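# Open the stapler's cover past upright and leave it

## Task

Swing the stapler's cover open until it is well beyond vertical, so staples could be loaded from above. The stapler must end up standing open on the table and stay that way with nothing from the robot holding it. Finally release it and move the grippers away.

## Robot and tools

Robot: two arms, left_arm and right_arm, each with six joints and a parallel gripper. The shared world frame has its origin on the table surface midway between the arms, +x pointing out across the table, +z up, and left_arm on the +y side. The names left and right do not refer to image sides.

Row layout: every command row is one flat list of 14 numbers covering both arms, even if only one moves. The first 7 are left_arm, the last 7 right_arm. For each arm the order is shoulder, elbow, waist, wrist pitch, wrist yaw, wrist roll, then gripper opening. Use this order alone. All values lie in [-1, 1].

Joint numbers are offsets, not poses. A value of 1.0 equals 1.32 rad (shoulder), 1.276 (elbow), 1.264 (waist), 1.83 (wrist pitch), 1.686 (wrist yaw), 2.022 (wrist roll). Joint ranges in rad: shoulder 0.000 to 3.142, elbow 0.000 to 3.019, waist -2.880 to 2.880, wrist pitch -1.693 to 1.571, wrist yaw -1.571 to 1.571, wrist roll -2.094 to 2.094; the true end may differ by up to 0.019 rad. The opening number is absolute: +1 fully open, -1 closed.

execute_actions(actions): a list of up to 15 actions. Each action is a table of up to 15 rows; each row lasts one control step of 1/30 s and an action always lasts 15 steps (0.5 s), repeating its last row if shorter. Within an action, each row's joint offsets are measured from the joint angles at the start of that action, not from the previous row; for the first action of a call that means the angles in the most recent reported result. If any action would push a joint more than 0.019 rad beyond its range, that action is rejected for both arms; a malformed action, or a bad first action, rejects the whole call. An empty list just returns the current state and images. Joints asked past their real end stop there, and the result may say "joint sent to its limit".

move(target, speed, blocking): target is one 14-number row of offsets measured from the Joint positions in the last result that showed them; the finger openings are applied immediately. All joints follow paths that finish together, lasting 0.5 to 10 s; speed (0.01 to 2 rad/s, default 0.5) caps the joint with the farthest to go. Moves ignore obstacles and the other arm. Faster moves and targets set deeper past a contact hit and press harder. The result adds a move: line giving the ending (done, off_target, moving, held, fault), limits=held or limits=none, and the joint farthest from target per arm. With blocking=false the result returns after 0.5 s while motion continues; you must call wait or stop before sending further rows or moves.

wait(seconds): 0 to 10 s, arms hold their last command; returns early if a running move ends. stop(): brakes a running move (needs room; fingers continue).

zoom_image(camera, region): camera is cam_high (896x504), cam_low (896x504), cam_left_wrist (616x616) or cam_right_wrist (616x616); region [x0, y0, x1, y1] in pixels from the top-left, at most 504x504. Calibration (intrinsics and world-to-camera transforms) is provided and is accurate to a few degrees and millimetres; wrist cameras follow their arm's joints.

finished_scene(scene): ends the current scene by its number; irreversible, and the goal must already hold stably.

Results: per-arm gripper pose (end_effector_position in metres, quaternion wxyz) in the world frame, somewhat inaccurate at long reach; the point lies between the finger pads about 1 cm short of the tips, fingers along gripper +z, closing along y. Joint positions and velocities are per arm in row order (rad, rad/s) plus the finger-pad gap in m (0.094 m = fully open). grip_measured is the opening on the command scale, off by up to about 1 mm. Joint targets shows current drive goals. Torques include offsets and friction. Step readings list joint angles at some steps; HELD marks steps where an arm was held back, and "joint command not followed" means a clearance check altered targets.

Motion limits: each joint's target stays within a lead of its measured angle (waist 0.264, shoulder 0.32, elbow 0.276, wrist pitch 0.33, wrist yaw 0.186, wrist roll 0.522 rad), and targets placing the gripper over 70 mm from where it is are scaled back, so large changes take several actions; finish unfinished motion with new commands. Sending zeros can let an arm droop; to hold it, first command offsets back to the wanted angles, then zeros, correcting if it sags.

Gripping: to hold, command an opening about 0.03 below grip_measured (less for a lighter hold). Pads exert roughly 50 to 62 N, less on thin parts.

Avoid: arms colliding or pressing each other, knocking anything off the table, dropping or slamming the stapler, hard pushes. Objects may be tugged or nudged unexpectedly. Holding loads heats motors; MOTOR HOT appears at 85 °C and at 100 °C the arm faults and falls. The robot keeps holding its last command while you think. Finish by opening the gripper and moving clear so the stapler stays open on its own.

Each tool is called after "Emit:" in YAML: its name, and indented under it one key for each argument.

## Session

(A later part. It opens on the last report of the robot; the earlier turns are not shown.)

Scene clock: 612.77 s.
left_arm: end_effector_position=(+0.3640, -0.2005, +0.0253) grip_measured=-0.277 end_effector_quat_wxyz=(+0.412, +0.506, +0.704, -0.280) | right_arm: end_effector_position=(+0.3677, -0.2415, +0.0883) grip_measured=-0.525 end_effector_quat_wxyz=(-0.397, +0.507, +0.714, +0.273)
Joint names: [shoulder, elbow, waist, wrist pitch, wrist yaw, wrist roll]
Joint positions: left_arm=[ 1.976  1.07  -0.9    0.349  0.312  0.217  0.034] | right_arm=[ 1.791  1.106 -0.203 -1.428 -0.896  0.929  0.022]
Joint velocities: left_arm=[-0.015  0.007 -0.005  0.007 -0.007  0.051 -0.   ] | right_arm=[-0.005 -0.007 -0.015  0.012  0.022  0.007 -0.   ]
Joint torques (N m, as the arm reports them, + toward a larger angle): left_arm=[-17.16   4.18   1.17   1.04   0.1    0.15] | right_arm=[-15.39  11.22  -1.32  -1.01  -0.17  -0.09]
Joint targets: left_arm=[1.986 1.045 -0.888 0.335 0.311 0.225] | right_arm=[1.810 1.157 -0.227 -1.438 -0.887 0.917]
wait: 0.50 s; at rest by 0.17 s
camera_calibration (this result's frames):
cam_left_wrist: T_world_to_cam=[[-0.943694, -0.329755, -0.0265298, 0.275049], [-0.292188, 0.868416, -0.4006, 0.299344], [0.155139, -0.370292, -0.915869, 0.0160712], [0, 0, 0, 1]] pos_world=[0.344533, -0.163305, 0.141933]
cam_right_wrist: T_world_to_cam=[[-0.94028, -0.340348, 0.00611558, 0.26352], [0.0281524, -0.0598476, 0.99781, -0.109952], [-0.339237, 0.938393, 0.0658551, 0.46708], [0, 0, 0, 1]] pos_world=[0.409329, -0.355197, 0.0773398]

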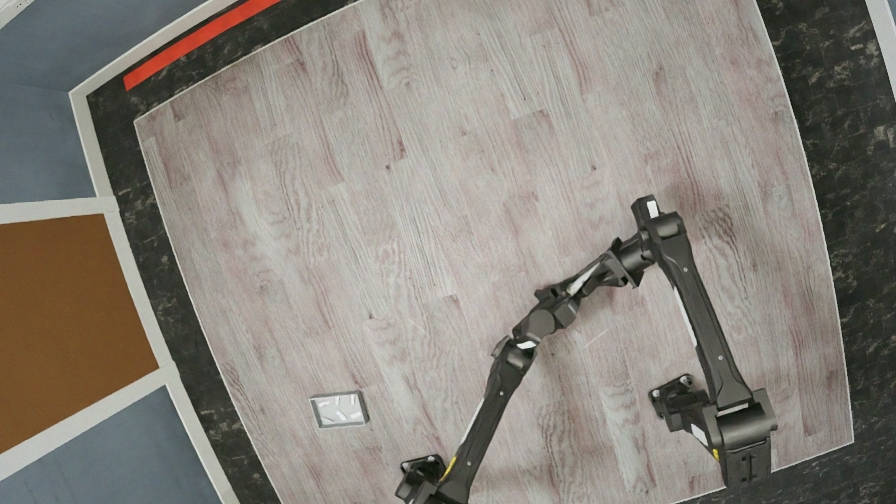

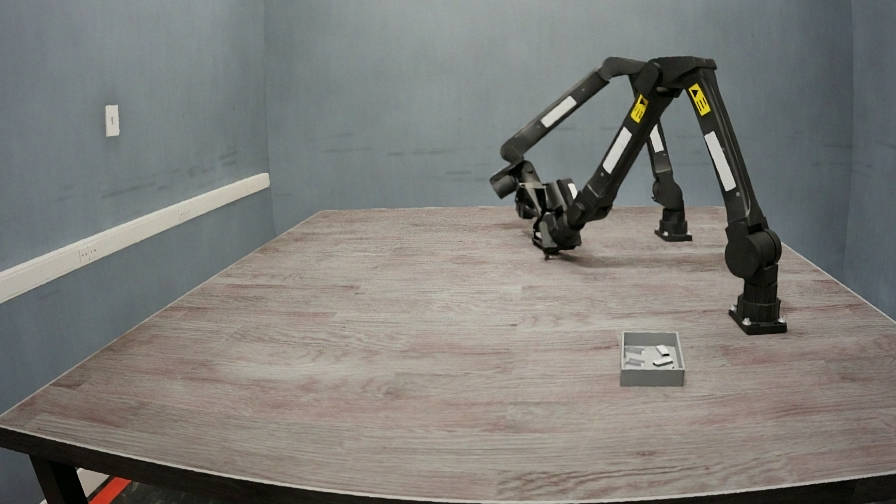

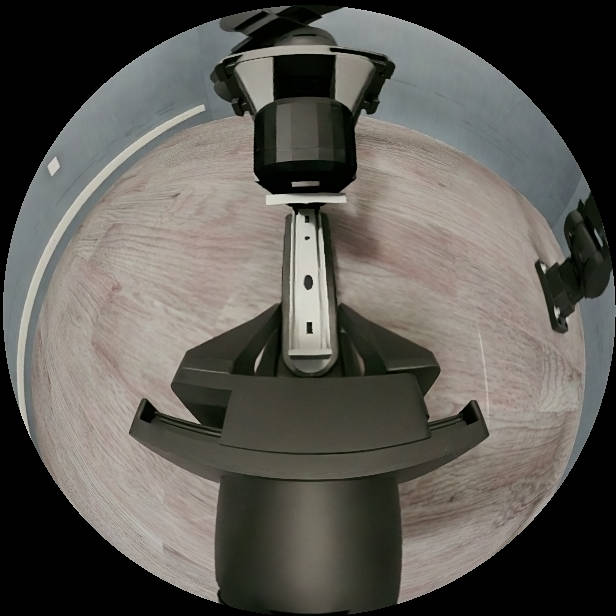

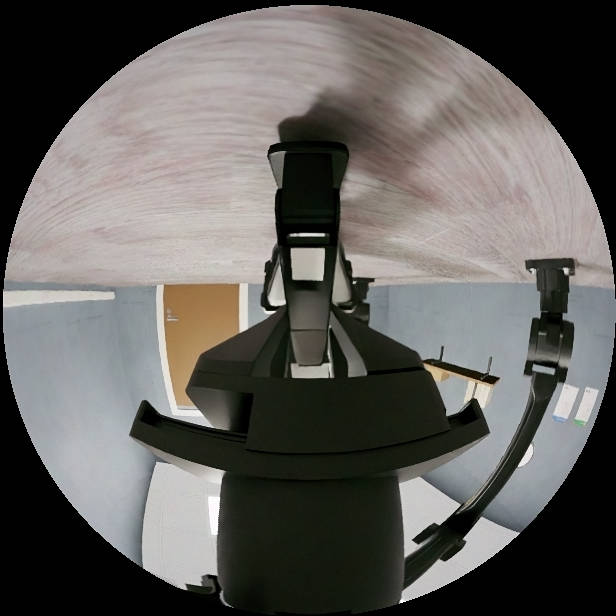

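Emit:
execute_actions:
  actions:
    - [[0.0076,-0.0196,0.0095,-0.0077,-0.0006,0.004,-0.295,0.0144,0.04,-0.019,-0.0055,0.0053,-0.0059,-0.533],[0.0076,-0.0196,0.0095,-0.0077,-0.0006,0.004,-0.295,0.0144,0.04,-0.019,-0.0055,0.0053,-0.0059,-0.531],[0.0076,-0.0196,0.0095,-0.0077,-0.0006,0.004,-0.295,0.0144,0.04,-0.019,-0.0055,0.0053,-0.0059,-0.529],[0.0076,-0.0196,0.0095,-0.0077,-0.0006,0.004,-0.295,0.0144,0.04,-0.019,-0.0055,0.0053,-0.0059,-0.527],[0.0076,-0.0196,0.0095,-0.0077,-0.0006,0.004,-0.295,0.0144,0.04,-0.019,-0.0055,0.0053,-0.0059,-0.525],[0.0076,-0.0196,0.0095,-0.0077,-0.0006,0.004,-0.295,0.0144,0.04,-0.019,-0.0055,0.0053,-0.0059,-0.524],[0.0076,-0.0196,0.0095,-0.0077,-0.0006,0.004,-0.295,0.0144,0.04,-0.019,-0.0055,0.0053,-0.0059,-0.523],[0.0076,-0.0196,0.0095,-0.0077,-0.0006,0.004,-0.295,0.0144,0.04,-0.019,-0.0055,0.0053,-0.0059,-0.522],[0.0076,-0.0196,0.0095,-0.0077,-0.0006,0.004,-0.295,0.0144,0.04,-0.019,-0.0055,0.0053,-0.0059,-0.521],[0.0076,-0.0196,0.0095,-0.0077,-0.0006,0.004,-0.295,0.0144,0.04,-0.019,-0.0055,0.0053,-0.0059,-0.52]]

Emit:
wait:
  seconds: 0.5

Scene clock: 619.83 s.
left_arm: end_effector_position=(+0.3611, -0.1970, +0.0193) grip_measured=-0.277 end_effector_quat_wxyz=(+0.407, +0.507, +0.707, -0.279) | right_arm: end_effector_position=(+0.3674, -0.2447, +0.0875) grip_measured=-0.516 end_effector_quat_wxyz=(-0.396, +0.509, +0.715, +0.271)
Joint names: [shoulder, elbow, waist, wrist pitch, wrist yaw, wrist roll]
Joint positions: left_arm=[ 1.979  1.06  -0.9    0.349  0.312  0.217  0.034] | right_arm=[ 1.791  1.106 -0.209 -1.43  -0.887  0.927  0.023]
Joint velocities: left_arm=[ 0.005  0.002 -0.005  0.002 -0.022  0.037 -0.   ] | right_arm=[-0.005 -0.002 -0.034 -0.007  0.007 -0.066 -0.   ]
Joint torques (N m, as the arm reports them, + toward a larger angle): left_arm=[-17.4    4.91   1.43   1.04   0.1    0.16] | right_arm=[-15.37  11.19  -0.52  -1.02  -0.55  -0.07]
Joint targets: left_arm=[1.986 1.045 -0.888 0.335 0.311 0.225] | right_arm=[1.810 1.157 -0.227 -1.438 -0.887 0.917]
Step readings (joint positions):
0: left_arm=[1.976 1.070 -0.900 0.349 0.312 0.217] | right_arm=[1.791 1.106 -0.203 -1.428 -0.896 0.929]
1: left_arm=[1.976 1.070 -0.900 0.349 0.312 0.217] | right_arm=[1.791 1.106 -0.203 -1.428 -0.896 0.929]
2: left_arm=[1.976 1.070 -0.900 0.349 0.312 0.217] | right_arm=[1.791 1.106 -0.203 -1.428 -0.896 0.929]
4: left_arm=[1.976 1.070 -0.900 0.349 0.312 0.217] | right_arm=[1.791 1.106 -0.203 -1.428 -0.896 0.929]
8: left_arm=[1.976 1.064 -0.900 0.349 0.312 0.217] | right_arm=[1.791 1.106 -0.204 -1.429 -0.892 0.928]
15: Joint positions above
camera_calibration (this result's frames):
cam_left_wrist: T_world_to_cam=[[-0.943893, -0.329525, -0.0218854, 0.27324], [-0.295447, 0.872176, -0.389898, 0.294784], [0.147569, -0.361556, -0.920598, 0.016823], [0, 0, 0, 1]] pos_world=[0.342519, -0.160981, 0.136403]
cam_right_wrist: T_world_to_cam=[[-0.940526, -0.339591, 0.00945412, 0.262198], [0.0291362, -0.0529063, 0.998174, -0.108009], [-0.33847, 0.939084, 0.0596541, 0.470502], [0, 0, 0, 1]] pos_world=[0.409002, -0.358515, 0.0772656]

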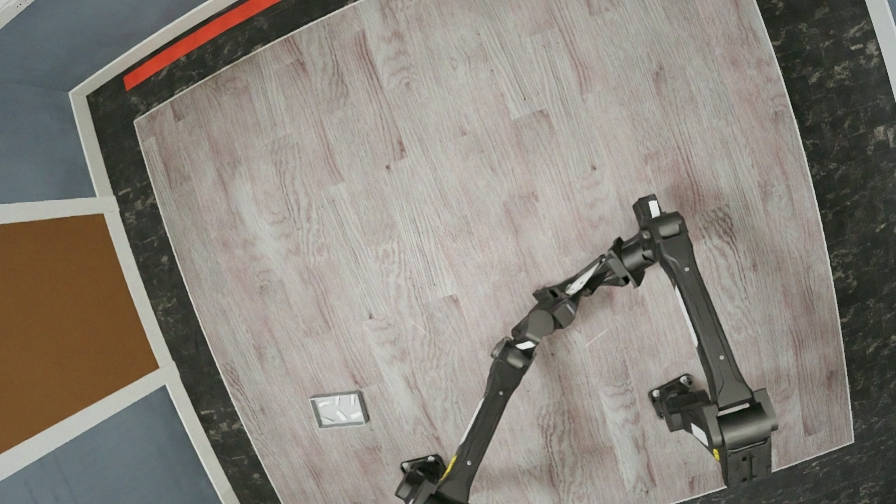

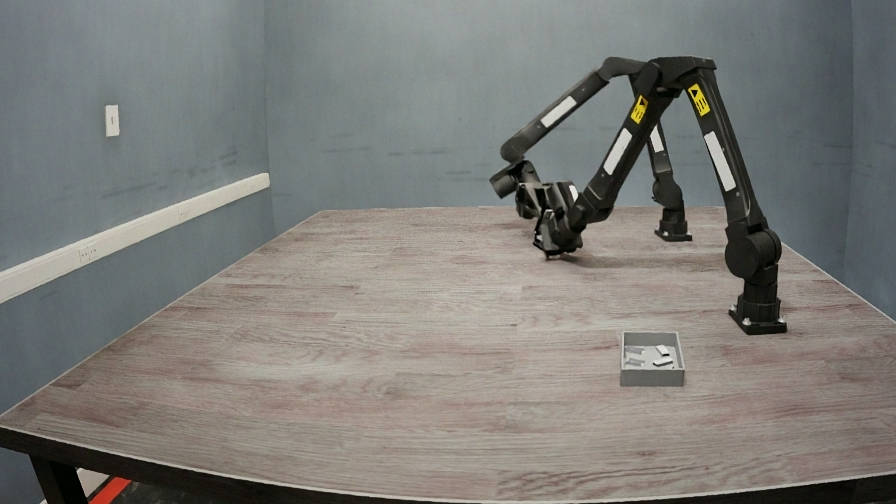

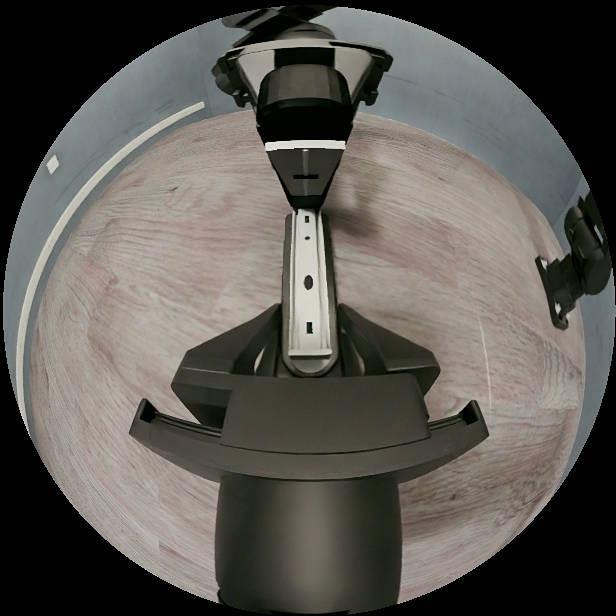

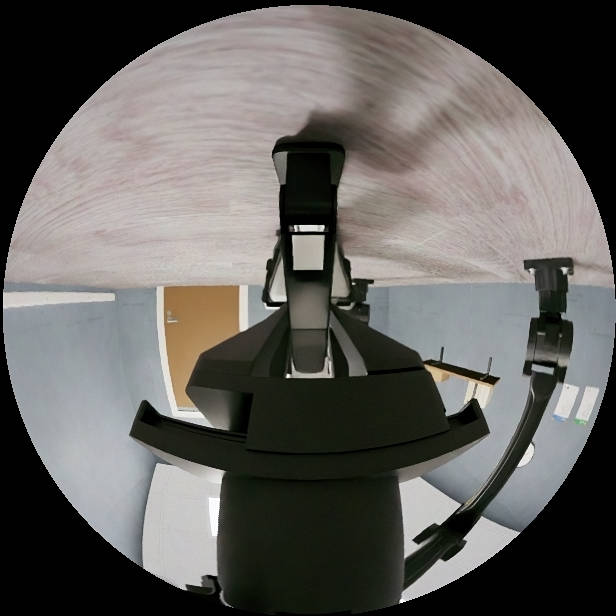

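Scene clock: 620.33 s.
left_arm: end_effector_position=(+0.3611, -0.1970, +0.0193) grip_measured=-0.277 end_effector_quat_wxyz=(+0.407, +0.507, +0.707, -0.279) | right_arm: end_effector_position=(+0.3674, -0.2447, +0.0875) grip_measured=-0.516 end_effector_quat_wxyz=(-0.396, +0.509, +0.715, +0.271)
Joint names: [shoulder, elbow, waist, wrist pitch, wrist yaw, wrist roll]
Joint positions: left_arm=[ 1.979  1.06  -0.9    0.349  0.312  0.217  0.034] | right_arm=[ 1.791  1.106 -0.209 -1.43  -0.887  0.927  0.023]
Joint velocities: left_arm=[-0.005 -0.002 -0.015  0.007  0.022  0.022 -0.   ] | right_arm=[ 0.005 -0.007  0.015  0.007 -0.051 -0.022  0.   ]
Joint torques (N m, as the arm reports them, + toward a larger angle): left_arm=[-17.35   4.77   1.52   1.07   0.09   0.15] | right_arm=[-15.41  11.19  -0.77  -0.92  -0.55  -0.07]
Joint targets: left_arm=[1.986 1.045 -0.888 0.335 0.311 0.225] | right_arm=[1.810 1.157 -0.227 -1.438 -0.887 0.917]
wait: 0.50 s; at rest by 0.17 s
camera_calibration (this result's frames):
cam_left_wrist: T_world_to_cam=[[-0.943893, -0.329525, -0.0218854, 0.27324], [-0.295447, 0.872176, -0.389898, 0.294784], [0.147569, -0.361556, -0.920598, 0.016823], [0, 0, 0, 1]] pos_world=[0.342519, -0.160981, 0.136403]
cam_right_wrist: T_world_to_cam=[[-0.940455, -0.339786, 0.00948536, 0.262066], [0.0292266, -0.0530287, 0.998165, -0.108106], [-0.338659, 0.939007, 0.0598019, 0.470514], [0, 0, 0, 1]] pos_world=[0.408965, -0.358502, 0.0772838]

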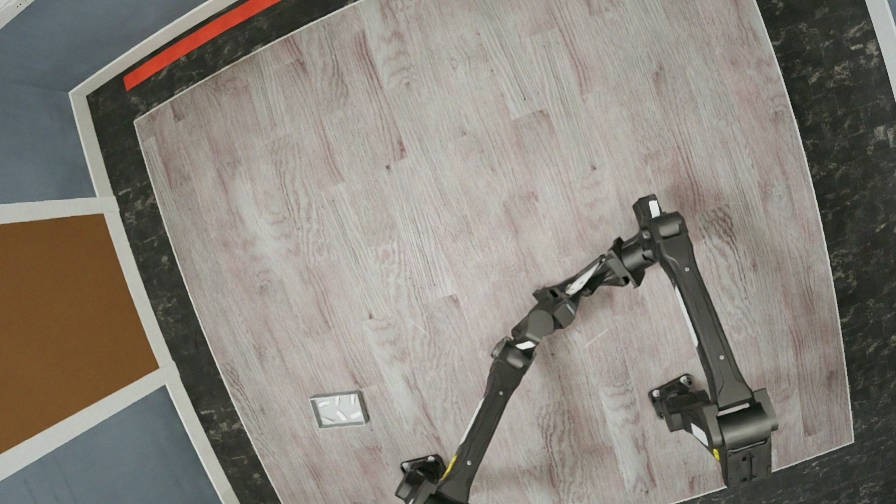

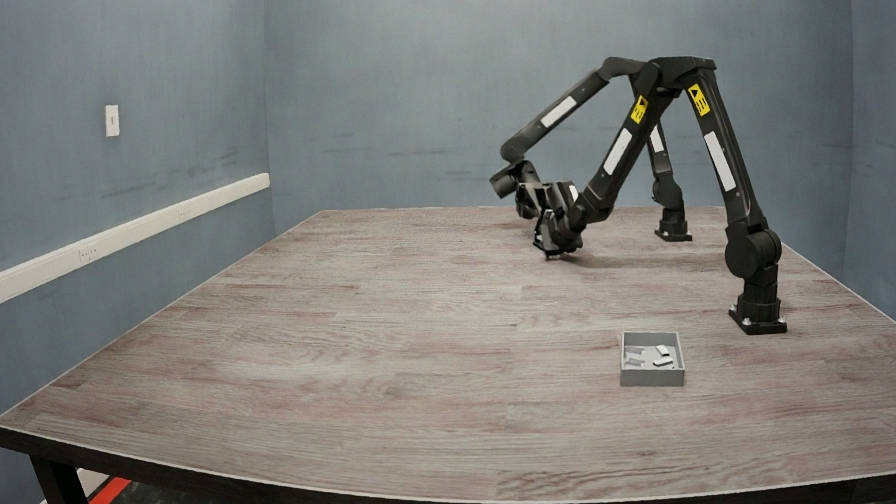

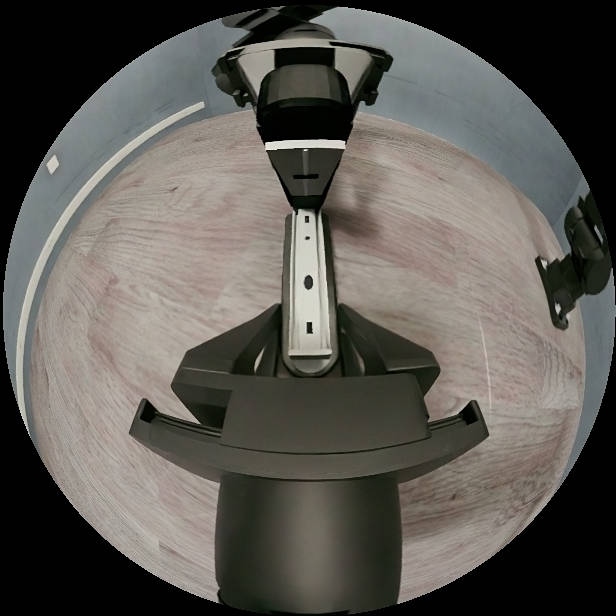

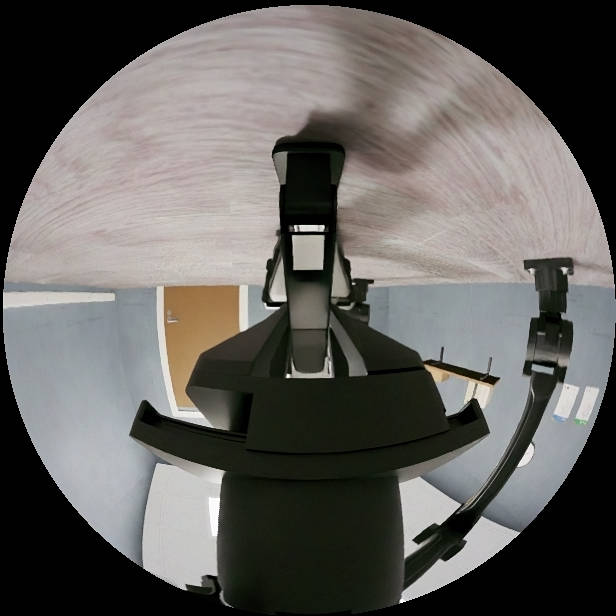

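Emit:
execute_actions:
  actions:
    - [[0.0053,-0.0118,0.0095,-0.0077,-0.0006,0.004,-0.295,0.015,0.0400,-0.0171,-0.0055,0.0021,-0.0070,-0.52],[0.0053,-0.0118,0.0095,-0.0077,-0.0006,0.004,-0.295,0.015,0.0409,-0.0185,-0.0066,0.0023,-0.0081,-0.52],[0.0053,-0.0118,0.0095,-0.0077,-0.0006,0.004,-0.295,0.015,0.0417,-0.0198,-0.0077,0.0026,-0.0093,-0.52],[0.0053,-0.0118,0.0095,-0.0077,-0.0006,0.004,-0.295,0.015,0.0425,-0.0212,-0.0088,0.0028,-0.0104,-0.52],[0.0053,-0.0118,0.0095,-0.0077,-0.0006,0.004,-0.295,0.015,0.0434,-0.0225,-0.0099,0.0031,-0.0115,-0.52],[0.0053,-0.0118,0.0095,-0.0077,-0.0006,0.004,-0.295,0.015,0.0442,-0.0239,-0.0110,0.0033,-0.0126,-0.52],[0.0053,-0.0118,0.0095,-0.0077,-0.0006,0.004,-0.295,0.015,0.0451,-0.0252,-0.0121,0.0036,-0.0137,-0.52],[0.0053,-0.0118,0.0095,-0.0077,-0.0006,0.004,-0.295,0.015,0.0459,-0.0266,-0.0131,0.0039,-0.0149,-0.52],[0.0053,-0.0118,0.0095,-0.0077,-0.0006,0.004,-0.295,0.015,0.0467,-0.0279,-0.0142,0.0041,-0.0160,-0.52],[0.0053,-0.0118,0.0095,-0.0077,-0.0006,0.004,-0.295,0.015,0.0476,-0.0293,-0.0153,0.0044,-0.0171,-0.52],[0.0053,-0.0118,0.0095,-0.0077,-0.0006,0.004,-0.295,0.015,0.0484,-0.0306,-0.0164,0.0046,-0.0182,-0.52],[0.0053,-0.0118,0.0095,-0.0077,-0.0006,0.004,-0.295,0.015,0.0492,-0.0319,-0.0175,0.0049,-0.0194,-0.52],[0.0053,-0.0118,0.0095,-0.0077,-0.0006,0.004,-0.295,0.015,0.0501,-0.0333,-0.0186,0.0051,-0.0205,-0.52],[0.0053,-0.0118,0.0095,-0.0077,-0.0006,0.004,-0.295,0.015,0.0509,-0.0346,-0.0197,0.0054,-0.0216,-0.52],[0.0053,-0.0118,0.0095,-0.0077,-0.0006,0.004,-0.295,0.015,0.0517,-0.0360,-0.0208,0.0057,-0.0227,-0.52]]
    - [[0.0053,-0.0118,0.0095,-0.0077,-0.0006,0.004,-0.295,0.0201,0.0424,-0.0199,-0.0083,0.0031,-0.0093,-0.52],[0.0053,-0.0118,0.0095,-0.0077,-0.0006,0.004,-0.295,0.0204,0.0440,-0.0216,-0.0102,0.0038,-0.0107,-0.52],[0.0053,-0.0118,0.0095,-0.0077,-0.0006,0.004,-0.295,0.0208,0.0457,-0.0233,-0.0122,0.0045,-0.0122,-0.52],[0.0053,-0.0118,0.0095,-0.0077,-0.0006,0.004,-0.295,0.0211,0.0473,-0.0251,-0.0142,0.0052,-0.0136,-0.52],[0.0053,-0.0118,0.0095,-0.0077,-0.0006,0.004,-0.295,0.0215,0.0489,-0.0268,-0.0161,0.0059,-0.0150,-0.52],[0.0053,-0.0118,0.0095,-0.0077,-0.0006,0.004,-0.295,0.0218,0.0505,-0.0285,-0.0181,0.0066,-0.0164,-0.52],[0.0053,-0.0118,0.0095,-0.0077,-0.0006,0.004,-0.295,0.0222,0.0521,-0.0302,-0.0201,0.0072,-0.0178,-0.52],[0.0053,-0.0118,0.0095,-0.0077,-0.0006,0.004,-0.295,0.0225,0.0538,-0.0319,-0.0220,0.0079,-0.0192,-0.52],[0.0053,-0.0118,0.0095,-0.0077,-0.0006,0.004,-0.295,0.0229,0.0554,-0.0336,-0.0240,0.0086,-0.0207,-0.52],[0.0053,-0.0118,0.0095,-0.0077,-0.0006,0.004,-0.295,0.0232,0.0570,-0.0353,-0.0260,0.0093,-0.0221,-0.52],[0.0053,-0.0118,0.0095,-0.0077,-0.0006,0.004,-0.295,0.0236,0.0586,-0.0371,-0.0279,0.0100,-0.0235,-0.52],[0.0053,-0.0118,0.0095,-0.0077,-0.0006,0.004,-0.295,0.0239,0.0602,-0.0388,-0.0299,0.0107,-0.0249,-0.52],[0.0053,-0.0118,0.0095,-0.0077,-0.0006,0.004,-0.295,0.0243,0.0619,-0.0405,-0.0319,0.0114,-0.0263,-0.52],[0.0053,-0.0118,0.0095,-0.0077,-0.0006,0.004,-0.295,0.0246,0.0635,-0.0422,-0.0338,0.0121,-0.0278,-0.52],[0.0053,-0.0118,0.0095,-0.0077,-0.0006,0.004,-0.295,0.0250,0.0651,-0.0439,-0.0358,0.0128,-0.0292,-0.52]]

Emit:
wait:
  seconds: 0.4

Scene clock: 666.50 s.
left_arm: end_effector_position=(+0.3611, -0.1969, +0.0188) grip_measured=-0.277 end_effector_quat_wxyz=(+0.407, +0.508, +0.706, -0.278) | right_arm: end_effector_position=(+0.3753, -0.2681, +0.0985) grip_measured=-0.516 end_effector_quat_wxyz=(-0.394, +0.512, +0.713, +0.273)
Joint names: [shoulder, elbow, waist, wrist pitch, wrist yaw, wrist roll]
Joint positions: left_arm=[ 1.979  1.06  -0.9    0.349  0.312  0.219  0.034] | right_arm=[ 1.798  1.148 -0.263 -1.509 -0.863  0.868  0.023]
Joint velocities: left_arm=[ 0.005 -0.007 -0.015 -0.022  0.051 -0.022 -0.001] | right_arm=[ 0.024  0.046 -0.063 -0.11   0.007 -0.081 -0.001]
Joint torques (N m, as the arm reports them, + toward a larger angle): left_arm=[-17.08   4.83   1.62   0.96   0.07   0.12] | right_arm=[-15.34  11.19  -1.24  -0.97  -0.39  -0.07]
Joint targets: left_arm=[1.986 1.045 -0.888 0.335 0.311 0.225] | right_arm=[1.824 1.202 -0.286 -1.524 -0.860 0.844]
Step readings (joint positions; steps 1 to 15: 1st action; 16 to 30: 2nd action):
0: left_arm=[1.979 1.060 -0.900 0.349 0.312 0.217] | right_arm=[1.791 1.106 -0.209 -1.430 -0.887 0.927]
1: left_arm=[1.979 1.060 -0.900 0.349 0.312 0.217] | right_arm=[1.791 1.106 -0.209 -1.431 -0.887 0.926]
2: left_arm=[1.979 1.060 -0.900 0.349 0.312 0.217] | right_arm=[1.791 1.106 -0.209 -1.431 -0.887 0.925]
4: left_arm=[1.979 1.060 -0.900 0.349 0.312 0.217] | right_arm=[1.791 1.106 -0.211 -1.434 -0.886 0.923]
8: left_arm=[1.979 1.060 -0.900 0.349 0.312 0.217] | right_arm=[1.791 1.112 -0.219 -1.443 -0.883 0.916]
15: left_arm=[1.979 1.060 -0.900 0.349 0.312 0.217] | right_arm=[1.791 1.119 -0.231 -1.459 -0.881 0.903]
16: left_arm=[1.979 1.060 -0.900 0.349 0.312 0.218] | right_arm=[1.791 1.120 -0.233 -1.461 -0.881 0.901]
17: left_arm=[1.979 1.060 -0.900 0.349 0.312 0.218] | right_arm=[1.791 1.122 -0.234 -1.464 -0.879 0.900]
19: left_arm=[1.979 1.060 -0.900 0.349 0.312 0.218] | right_arm=[1.792 1.126 -0.238 -1.471 -0.877 0.896]
23: left_arm=[1.979 1.060 -0.900 0.349 0.312 0.218] | right_arm=[1.794 1.135 -0.247 -1.485 -0.872 0.886]
30: Joint positions above
camera_calibration (this result's frames):
cam_left_wrist: T_world_to_cam=[[-0.94414, -0.328686, -0.0237579, 0.273551], [-0.294116, 0.872966, -0.389135, 0.294169], [0.148643, -0.360411, -0.920874, 0.0162362], [0, 0, 0, 1]] pos_world=[0.342377, -0.161035, 0.135922]
cam_right_wrist: T_world_to_cam=[[-0.943399, -0.331567, 0.00784182, 0.264894], [0.026879, -0.0528691, 0.99824, -0.119606], [-0.330569, 0.941949, 0.0587888, 0.492359], [0, 0, 0, 1]] pos_world=[0.415874, -0.38227, 0.0883732]

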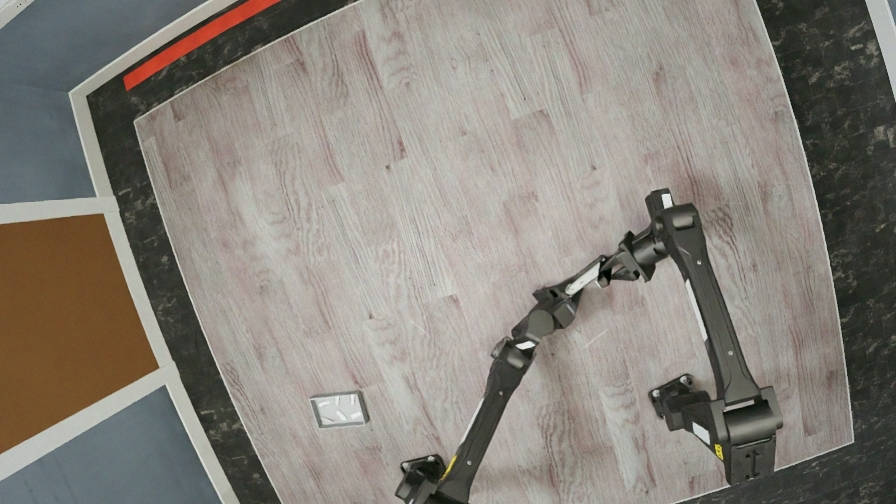

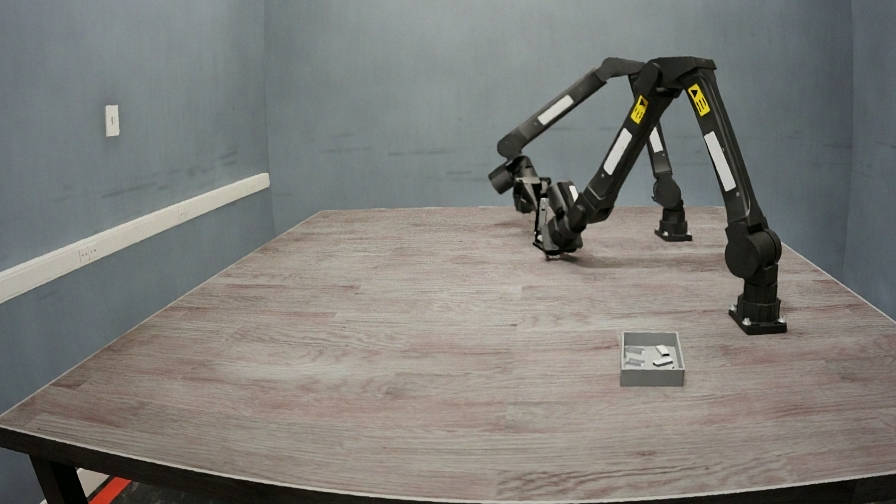

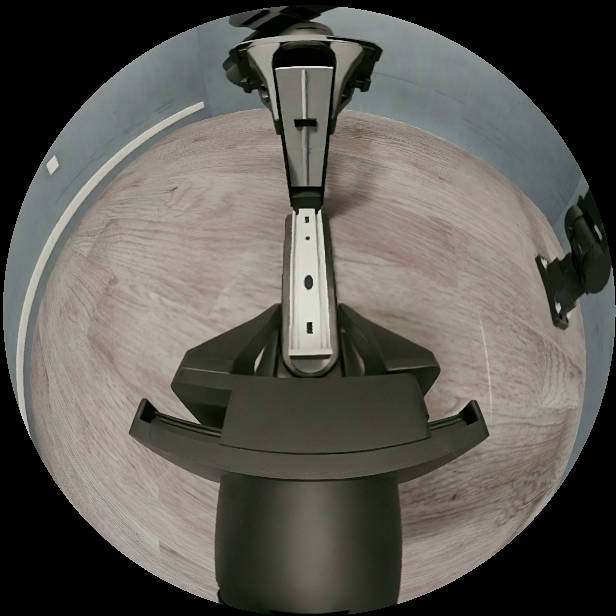

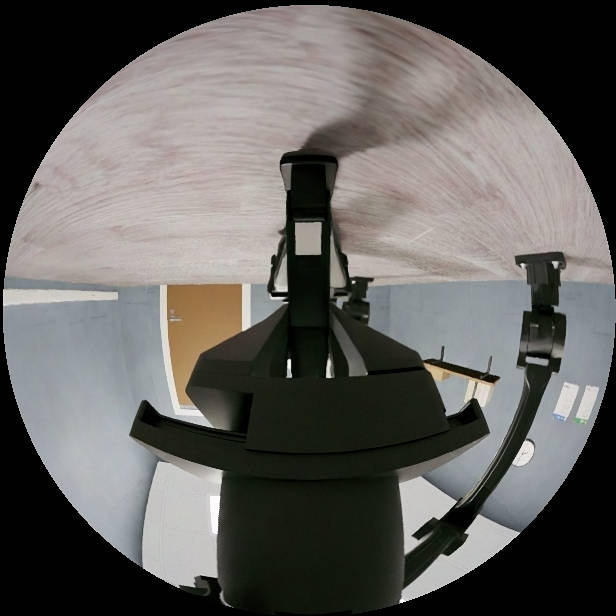

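Scene clock: 666.90 s.
left_arm: end_effector_position=(+0.3611, -0.1969, +0.0188) grip_measured=-0.277 end_effector_quat_wxyz=(+0.407, +0.509, +0.706, -0.278) | right_arm: end_effector_position=(+0.3760, -0.2709, +0.0991) grip_measured=-0.516 end_effector_quat_wxyz=(-0.394, +0.512, +0.713, +0.274)
Joint names: [shoulder, elbow, waist, wrist pitch, wrist yaw, wrist roll]
Joint positions: left_arm=[ 1.979  1.06  -0.9    0.349  0.312  0.221  0.034] | right_arm=[ 1.8    1.152 -0.269 -1.516 -0.861  0.86   0.023]
Joint velocities: left_arm=[-0.005 -0.012 -0.005 -0.027 -0.037  0.022  0.001] | right_arm=[-0.005 -0.012  0.015  0.012 -0.007 -0.037 -0.   ]
Joint torques (N m, as the arm reports them, + toward a larger angle): left_arm=[-17.16   4.81   1.59   1.     0.11   0.12] | right_arm=[-15.33  11.28  -0.78  -1.04  -0.46  -0.14]
Joint targets: left_arm=[1.986 1.045 -0.888 0.335 0.311 0.226] | right_arm=[1.824 1.203 -0.287 -1.525 -0.860 0.844]
wait: 0.40 s; at rest by 0.30 s
camera_calibration (this result's frames):
cam_left_wrist: T_world_to_cam=[[-0.944424, -0.327747, -0.0253934, 0.273869], [-0.292662, 0.873471, -0.389099, 0.293742], [0.149706, -0.360043, -0.920846, 0.0159243], [0, 0, 0, 1]] pos_world=[0.342232, -0.161082, 0.135913]
cam_right_wrist: T_world_to_cam=[[-0.94377, -0.330545, 0.00626293, 0.265285], [0.0255689, -0.054091, 0.998209, -0.120204], [-0.329614, 0.942239, 0.0595011, 0.494807], [0, 0, 0, 1]] pos_world=[0.416536, -0.38504, 0.0888854]

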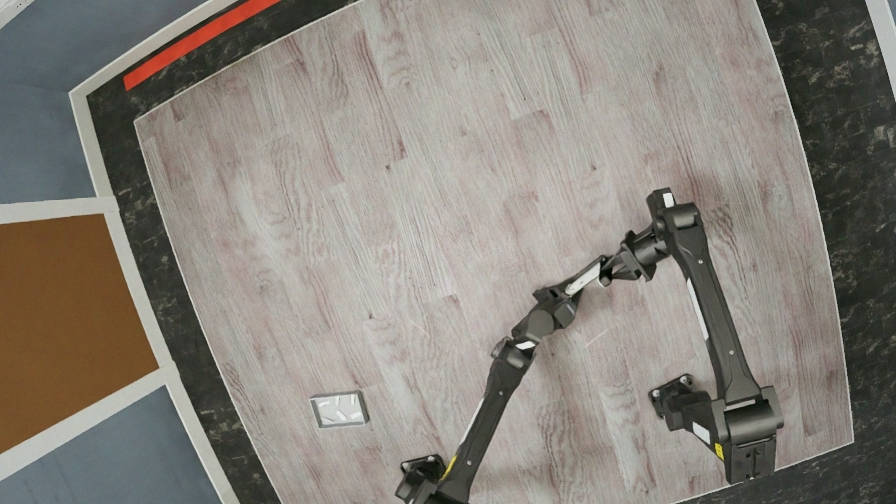

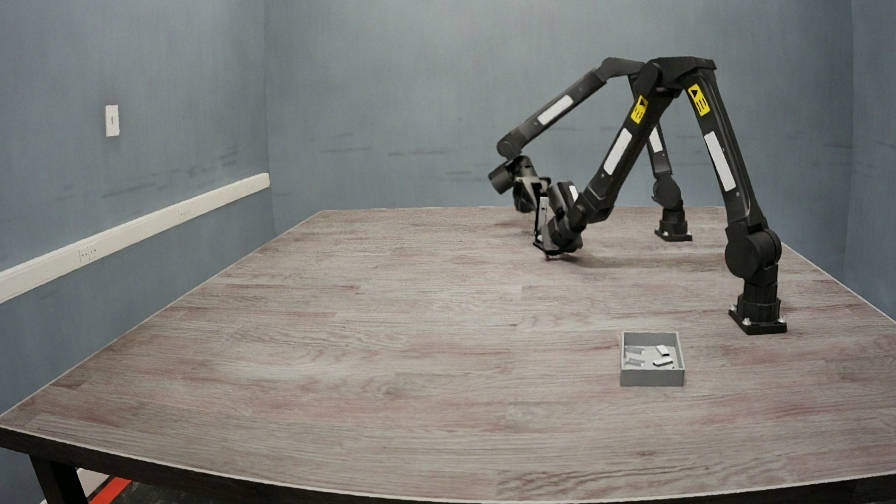

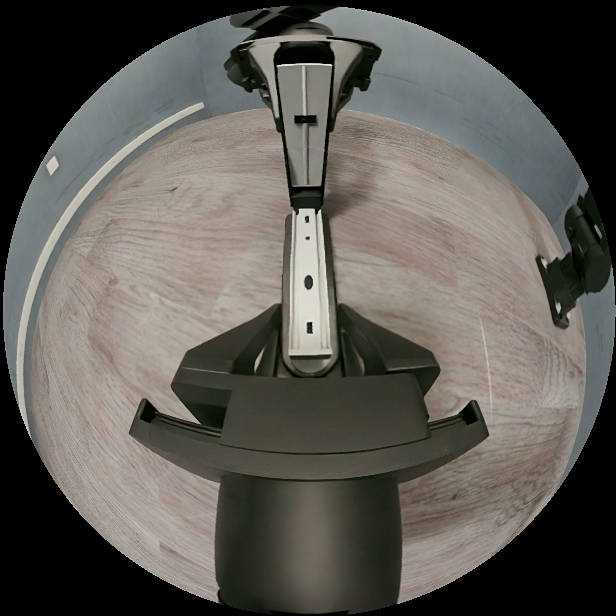

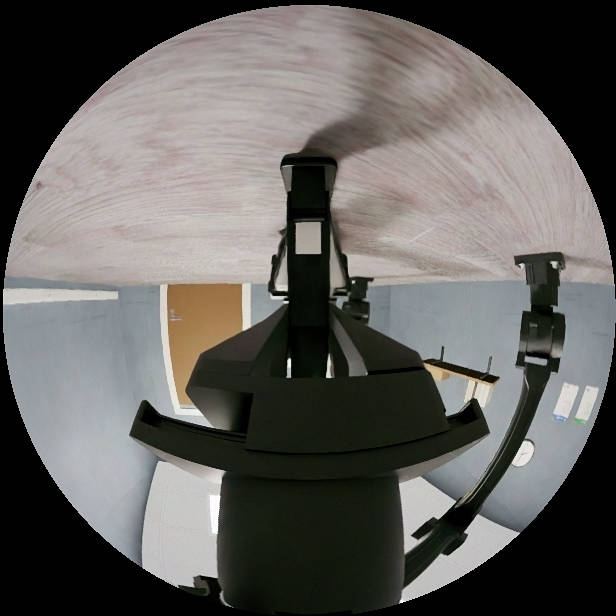

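Emit:
execute_actions:
  actions:
    - [[0.0053,-0.0118,0.0095,-0.0077,-0.0006,0.0025,-0.295,0.0200,0.0419,-0.0163,-0.0067,0.0020,-0.0099,-0.52],[0.0053,-0.0118,0.0095,-0.0077,-0.0006,0.0025,-0.295,0.0211,0.0439,-0.0183,-0.0085,0.0029,-0.0120,-0.52],[0.0053,-0.0118,0.0095,-0.0077,-0.0006,0.0025,-0.295,0.0222,0.0458,-0.0204,-0.0103,0.0037,-0.0140,-0.52],[0.0053,-0.0118,0.0095,-0.0077,-0.0006,0.0025,-0.295,0.0233,0.0477,-0.0224,-0.0120,0.0045,-0.0161,-0.52],[0.0053,-0.0118,0.0095,-0.0077,-0.0006,0.0025,-0.295,0.0245,0.0497,-0.0245,-0.0138,0.0054,-0.0181,-0.52],[0.0053,-0.0118,0.0095,-0.0077,-0.0006,0.0025,-0.295,0.0256,0.0516,-0.0265,-0.0156,0.0062,-0.0202,-0.52],[0.0053,-0.0118,0.0095,-0.0077,-0.0006,0.0025,-0.295,0.0267,0.0535,-0.0286,-0.0174,0.0070,-0.0222,-0.52],[0.0053,-0.0118,0.0095,-0.0077,-0.0006,0.0025,-0.295,0.0278,0.0555,-0.0307,-0.0192,0.0078,-0.0243,-0.52],[0.0053,-0.0118,0.0095,-0.0077,-0.0006,0.0025,-0.295,0.0289,0.0574,-0.0327,-0.0210,0.0087,-0.0263,-0.52],[0.0053,-0.0118,0.0095,-0.0077,-0.0006,0.0025,-0.295,0.0300,0.0593,-0.0348,-0.0228,0.0095,-0.0283,-0.52],[0.0053,-0.0118,0.0095,-0.0077,-0.0006,0.0025,-0.295,0.0311,0.0613,-0.0368,-0.0245,0.0103,-0.0304,-0.52],[0.0053,-0.0118,0.0095,-0.0077,-0.0006,0.0025,-0.295,0.0322,0.0632,-0.0389,-0.0263,0.0112,-0.0324,-0.52],[0.0053,-0.0118,0.0095,-0.0077,-0.0006,0.0025,-0.295,0.0333,0.0651,-0.0409,-0.0281,0.0120,-0.0345,-0.52],[0.0053,-0.0118,0.0095,-0.0077,-0.0006,0.0025,-0.295,0.0345,0.0671,-0.0430,-0.0299,0.0128,-0.0365,-0.52],[0.0053,-0.0118,0.0095,-0.0077,-0.0006,0.0025,-0.295,0.0356,0.0690,-0.0451,-0.0317,0.0137,-0.0386,-0.52]]
    - [[0.0053,-0.0118,0.0095,-0.0077,-0.0006,0.0025,-0.295,0.0226,0.0451,-0.0200,-0.0093,0.0036,-0.0131,-0.52],[0.0053,-0.0118,0.0095,-0.0077,-0.0006,0.0025,-0.295,0.0243,0.0467,-0.0220,-0.0105,0.0045,-0.0146,-0.52],[0.0053,-0.0118,0.0095,-0.0077,-0.0006,0.0025,-0.295,0.0261,0.0484,-0.0240,-0.0117,0.0054,-0.0162,-0.52],[0.0053,-0.0118,0.0095,-0.0077,-0.0006,0.0025,-0.295,0.0278,0.0501,-0.0260,-0.0129,0.0063,-0.0177,-0.52],[0.0053,-0.0118,0.0095,-0.0077,-0.0006,0.0025,-0.295,0.0295,0.0518,-0.0280,-0.0141,0.0072,-0.0192,-0.52],[0.0053,-0.0118,0.0095,-0.0077,-0.0006,0.0025,-0.295,0.0312,0.0534,-0.0300,-0.0153,0.0080,-0.0207,-0.52],[0.0053,-0.0118,0.0095,-0.0077,-0.0006,0.0025,-0.295,0.0329,0.0551,-0.0320,-0.0165,0.0089,-0.0222,-0.52],[0.0053,-0.0118,0.0095,-0.0077,-0.0006,0.0025,-0.295,0.0346,0.0568,-0.0340,-0.0177,0.0098,-0.0237,-0.52],[0.0053,-0.0118,0.0095,-0.0077,-0.0006,0.0025,-0.295,0.0364,0.0584,-0.0360,-0.0189,0.0107,-0.0253,-0.52],[0.0053,-0.0118,0.0095,-0.0077,-0.0006,0.0025,-0.295,0.0381,0.0601,-0.0380,-0.0201,0.0116,-0.0268,-0.52],[0.0053,-0.0118,0.0095,-0.0077,-0.0006,0.0025,-0.295,0.0398,0.0618,-0.0400,-0.0213,0.0125,-0.0283,-0.52],[0.0053,-0.0118,0.0095,-0.0077,-0.0006,0.0025,-0.295,0.0415,0.0635,-0.0420,-0.0225,0.0134,-0.0298,-0.52],[0.0053,-0.0118,0.0095,-0.0077,-0.0006,0.0025,-0.295,0.0432,0.0651,-0.0441,-0.0237,0.0143,-0.0313,-0.52],[0.0053,-0.0118,0.0095,-0.0077,-0.0006,0.0025,-0.295,0.0449,0.0668,-0.0461,-0.0249,0.0152,-0.0328,-0.52],[0.0053,-0.0118,0.0095,-0.0077,-0.0006,0.0025,-0.295,0.0467,0.0685,-0.0481,-0.0261,0.0161,-0.0344,-0.52]]

Emit:
wait:
  seconds: 0.4

Scene clock: 691.20 s.
left_arm: end_effector_position=(+0.3611, -0.1969, +0.0188) grip_measured=-0.277 end_effector_quat_wxyz=(+0.408, +0.509, +0.706, -0.277) | right_arm: end_effector_position=(+0.3872, -0.3015, +0.0977) grip_measured=-0.516 end_effector_quat_wxyz=(-0.396, +0.510, +0.714, +0.272)
Joint names: [shoulder, elbow, waist, wrist pitch, wrist yaw, wrist roll]
Joint positions: left_arm=[ 1.979  1.06  -0.9    0.349  0.311  0.222  0.034] | right_arm=[ 1.852  1.215 -0.333 -1.596 -0.82   0.772  0.023]
Joint velocities: left_arm=[ 0.005  0.007 -0.015  0.012 -0.022 -0.007 -0.001] | right_arm=[ 0.083  0.061 -0.093 -0.061 -0.051 -0.095 -0.001]
Joint torques (N m, as the arm reports them, + toward a larger angle): left_arm=[-16.96   4.78   1.5    1.04   0.11   0.14] | right_arm=[-15.88  11.39  -1.38  -1.04  -0.3   -0.11]
Joint targets: left_arm=[1.986 1.045 -0.888 0.335 0.310 0.227] | right_arm=[1.883 1.271 -0.361 -1.607 -0.814 0.746]
Step readings (joint positions; steps 1 to 15: 1st action; 16 to 30: 2nd action):
0: left_arm=[1.979 1.060 -0.900 0.349 0.312 0.221] | right_arm=[1.800 1.152 -0.269 -1.516 -0.861 0.859]
1: left_arm=[1.979 1.060 -0.900 0.349 0.312 0.221] | right_arm=[1.800 1.152 -0.269 -1.516 -0.861 0.859]
2: left_arm=[1.979 1.060 -0.900 0.349 0.312 0.221] | right_arm=[1.801 1.153 -0.269 -1.518 -0.860 0.857]
4: left_arm=[1.979 1.060 -0.900 0.349 0.312 0.221] | right_arm=[1.804 1.157 -0.271 -1.523 -0.858 0.853]
8: left_arm=[1.979 1.060 -0.900 0.349 0.311 0.221] | right_arm=[1.810 1.167 -0.280 -1.537 -0.852 0.840]
15: left_arm=[1.979 1.060 -0.900 0.349 0.311 0.222] | right_arm=[1.821 1.183 -0.301 -1.560 -0.842 0.815]
16: left_arm=[1.979 1.060 -0.900 0.349 0.311 0.222] | right_arm=[1.823 1.185 -0.303 -1.563 -0.840 0.812]
17: left_arm=[1.979 1.060 -0.900 0.349 0.311 0.222] | right_arm=[1.825 1.187 -0.305 -1.565 -0.839 0.810]
19: left_arm=[1.979 1.060 -0.900 0.349 0.311 0.222] | right_arm=[1.829 1.191 -0.308 -1.570 -0.836 0.805]
23: left_arm=[1.979 1.060 -0.900 0.349 0.311 0.222] | right_arm=[1.837 1.200 -0.315 -1.581 -0.831 0.794]
30: Joint positions above
camera_calibration (this result's frames):
cam_left_wrist: T_world_to_cam=[[-0.944484, -0.327482, -0.0265659, 0.274029], [-0.292009, 0.873732, -0.389003, 0.293544], [0.150603, -0.35965, -0.920853, 0.0156693], [0, 0, 0, 1]] pos_world=[0.342174, -0.161104, 0.135899]
cam_right_wrist: T_world_to_cam=[[-0.941271, -0.337528, 0.00918764, 0.262314], [0.0296829, -0.0556108, 0.998011, -0.122729], [-0.336346, 0.939671, 0.0623637, 0.52895], [0, 0, 0, 1]] pos_world=[0.428462, -0.415326, 0.087088]

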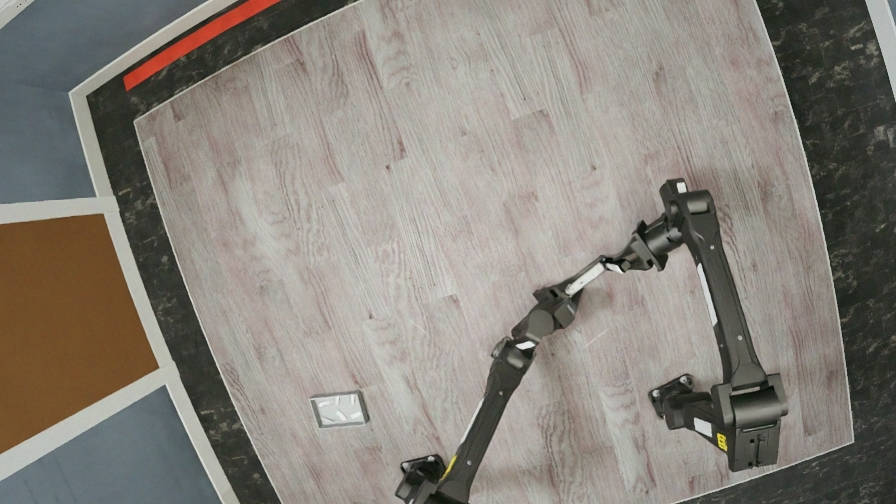

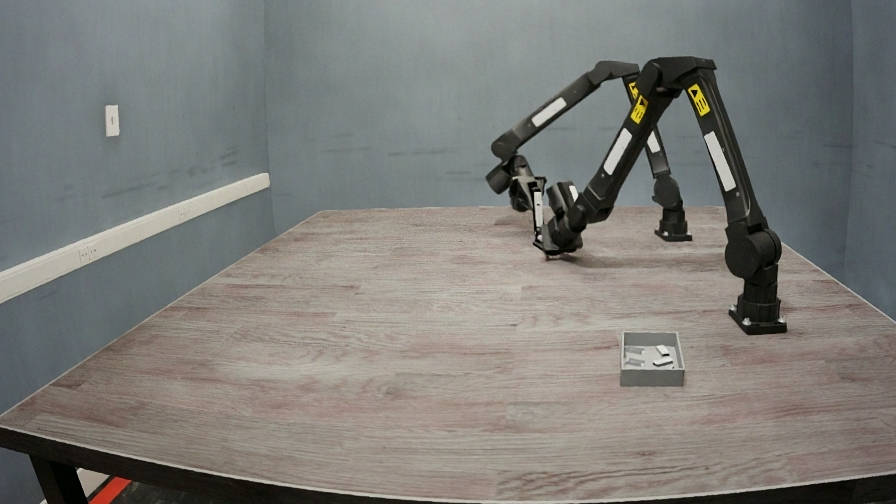

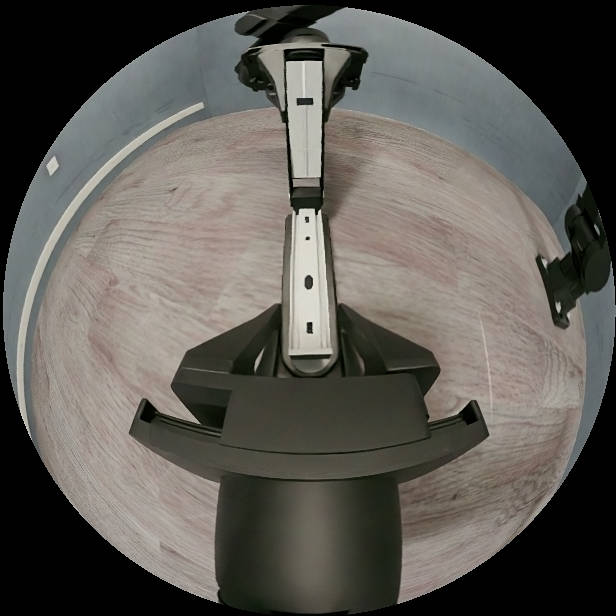

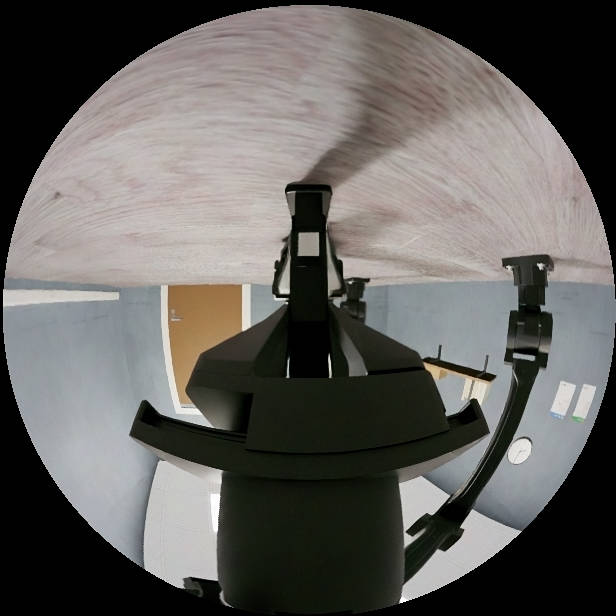

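Scene clock: 691.60 s.
left_arm: end_effector_position=(+0.3611, -0.1969, +0.0188) grip_measured=-0.277 end_effector_quat_wxyz=(+0.408, +0.510, +0.705, -0.277) | right_arm: end_effector_position=(+0.3881, -0.3049, +0.0965) grip_measured=-0.516 end_effector_quat_wxyz=(-0.396, +0.509, +0.713, +0.274)
Joint names: [shoulder, elbow, waist, wrist pitch, wrist yaw, wrist roll]
Joint positions: left_arm=[ 1.979  1.06  -0.9    0.349  0.311  0.224  0.034] | right_arm=[ 1.858  1.219 -0.341 -1.6   -0.819  0.762  0.023]
Joint velocities: left_arm=[ 0.005 -0.002 -0.005 -0.007 -0.007 -0.051  0.001] | right_arm=[ 0.005  0.007 -0.005  0.002 -0.051 -0.022 -0.   ]
Joint torques (N m, as the arm reports them, + toward a larger angle): left_arm=[-17.28   4.8    1.4    1.02   0.11   0.11] | right_arm=[-16.2   11.27  -0.75  -1.1   -0.29  -0.15]
Joint targets: left_arm=[1.986 1.045 -0.888 0.335 0.310 0.227] | right_arm=[1.882 1.270 -0.362 -1.607 -0.815 0.745]
wait: 0.40 s; at rest by 0.33 s
camera_calibration (this result's frames):
cam_left_wrist: T_world_to_cam=[[-0.944707, -0.326729, -0.0278741, 0.274282], [-0.290845, 0.874134, -0.388971, 0.293203], [0.151454, -0.359357, -0.920828, 0.0154194], [0, 0, 0, 1]] pos_world=[0.342058, -0.161141, 0.135891]
cam_right_wrist: T_world_to_cam=[[-0.941801, -0.336103, 0.00672595, 0.262889], [0.0280247, -0.0585594, 0.99789, -0.122061], [-0.335, 0.940003, 0.0645705, 0.531932], [0, 0, 0, 1]] pos_world=[0.429207, -0.418808, 0.0856884]

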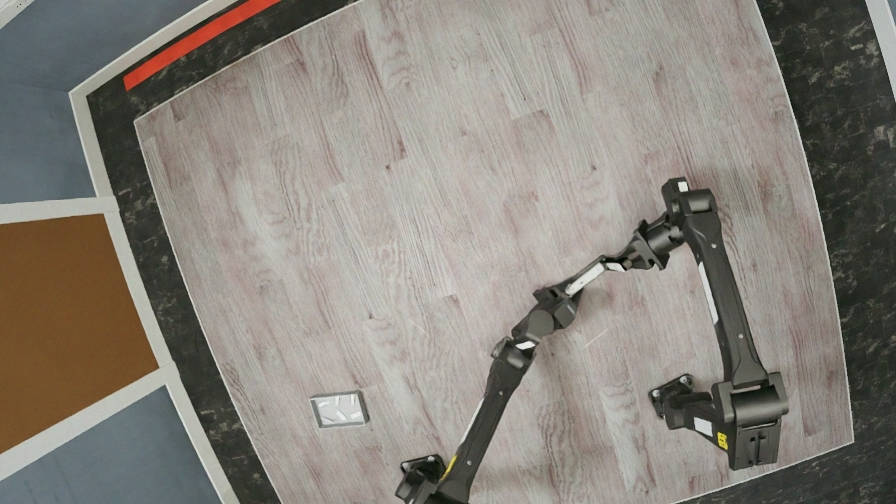

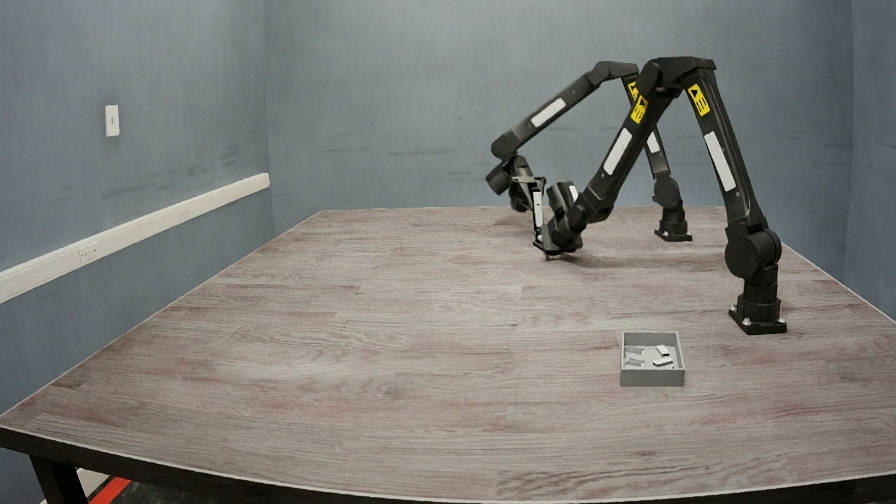

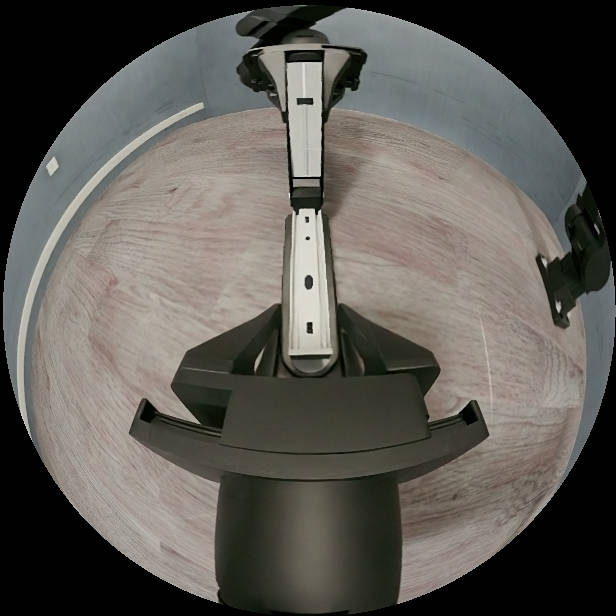

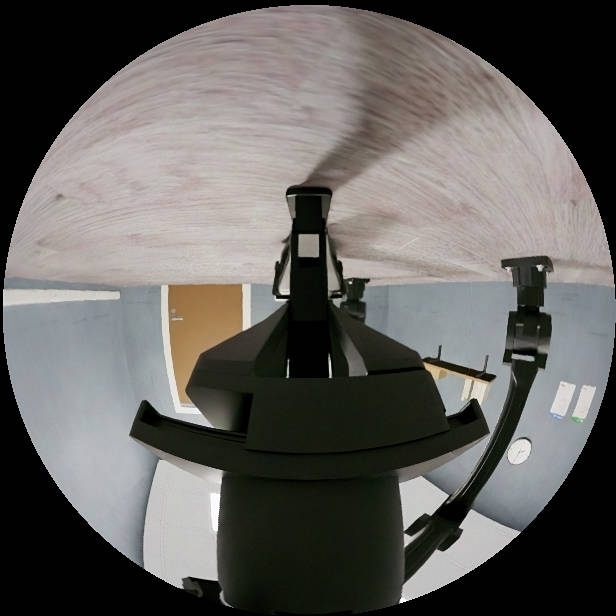

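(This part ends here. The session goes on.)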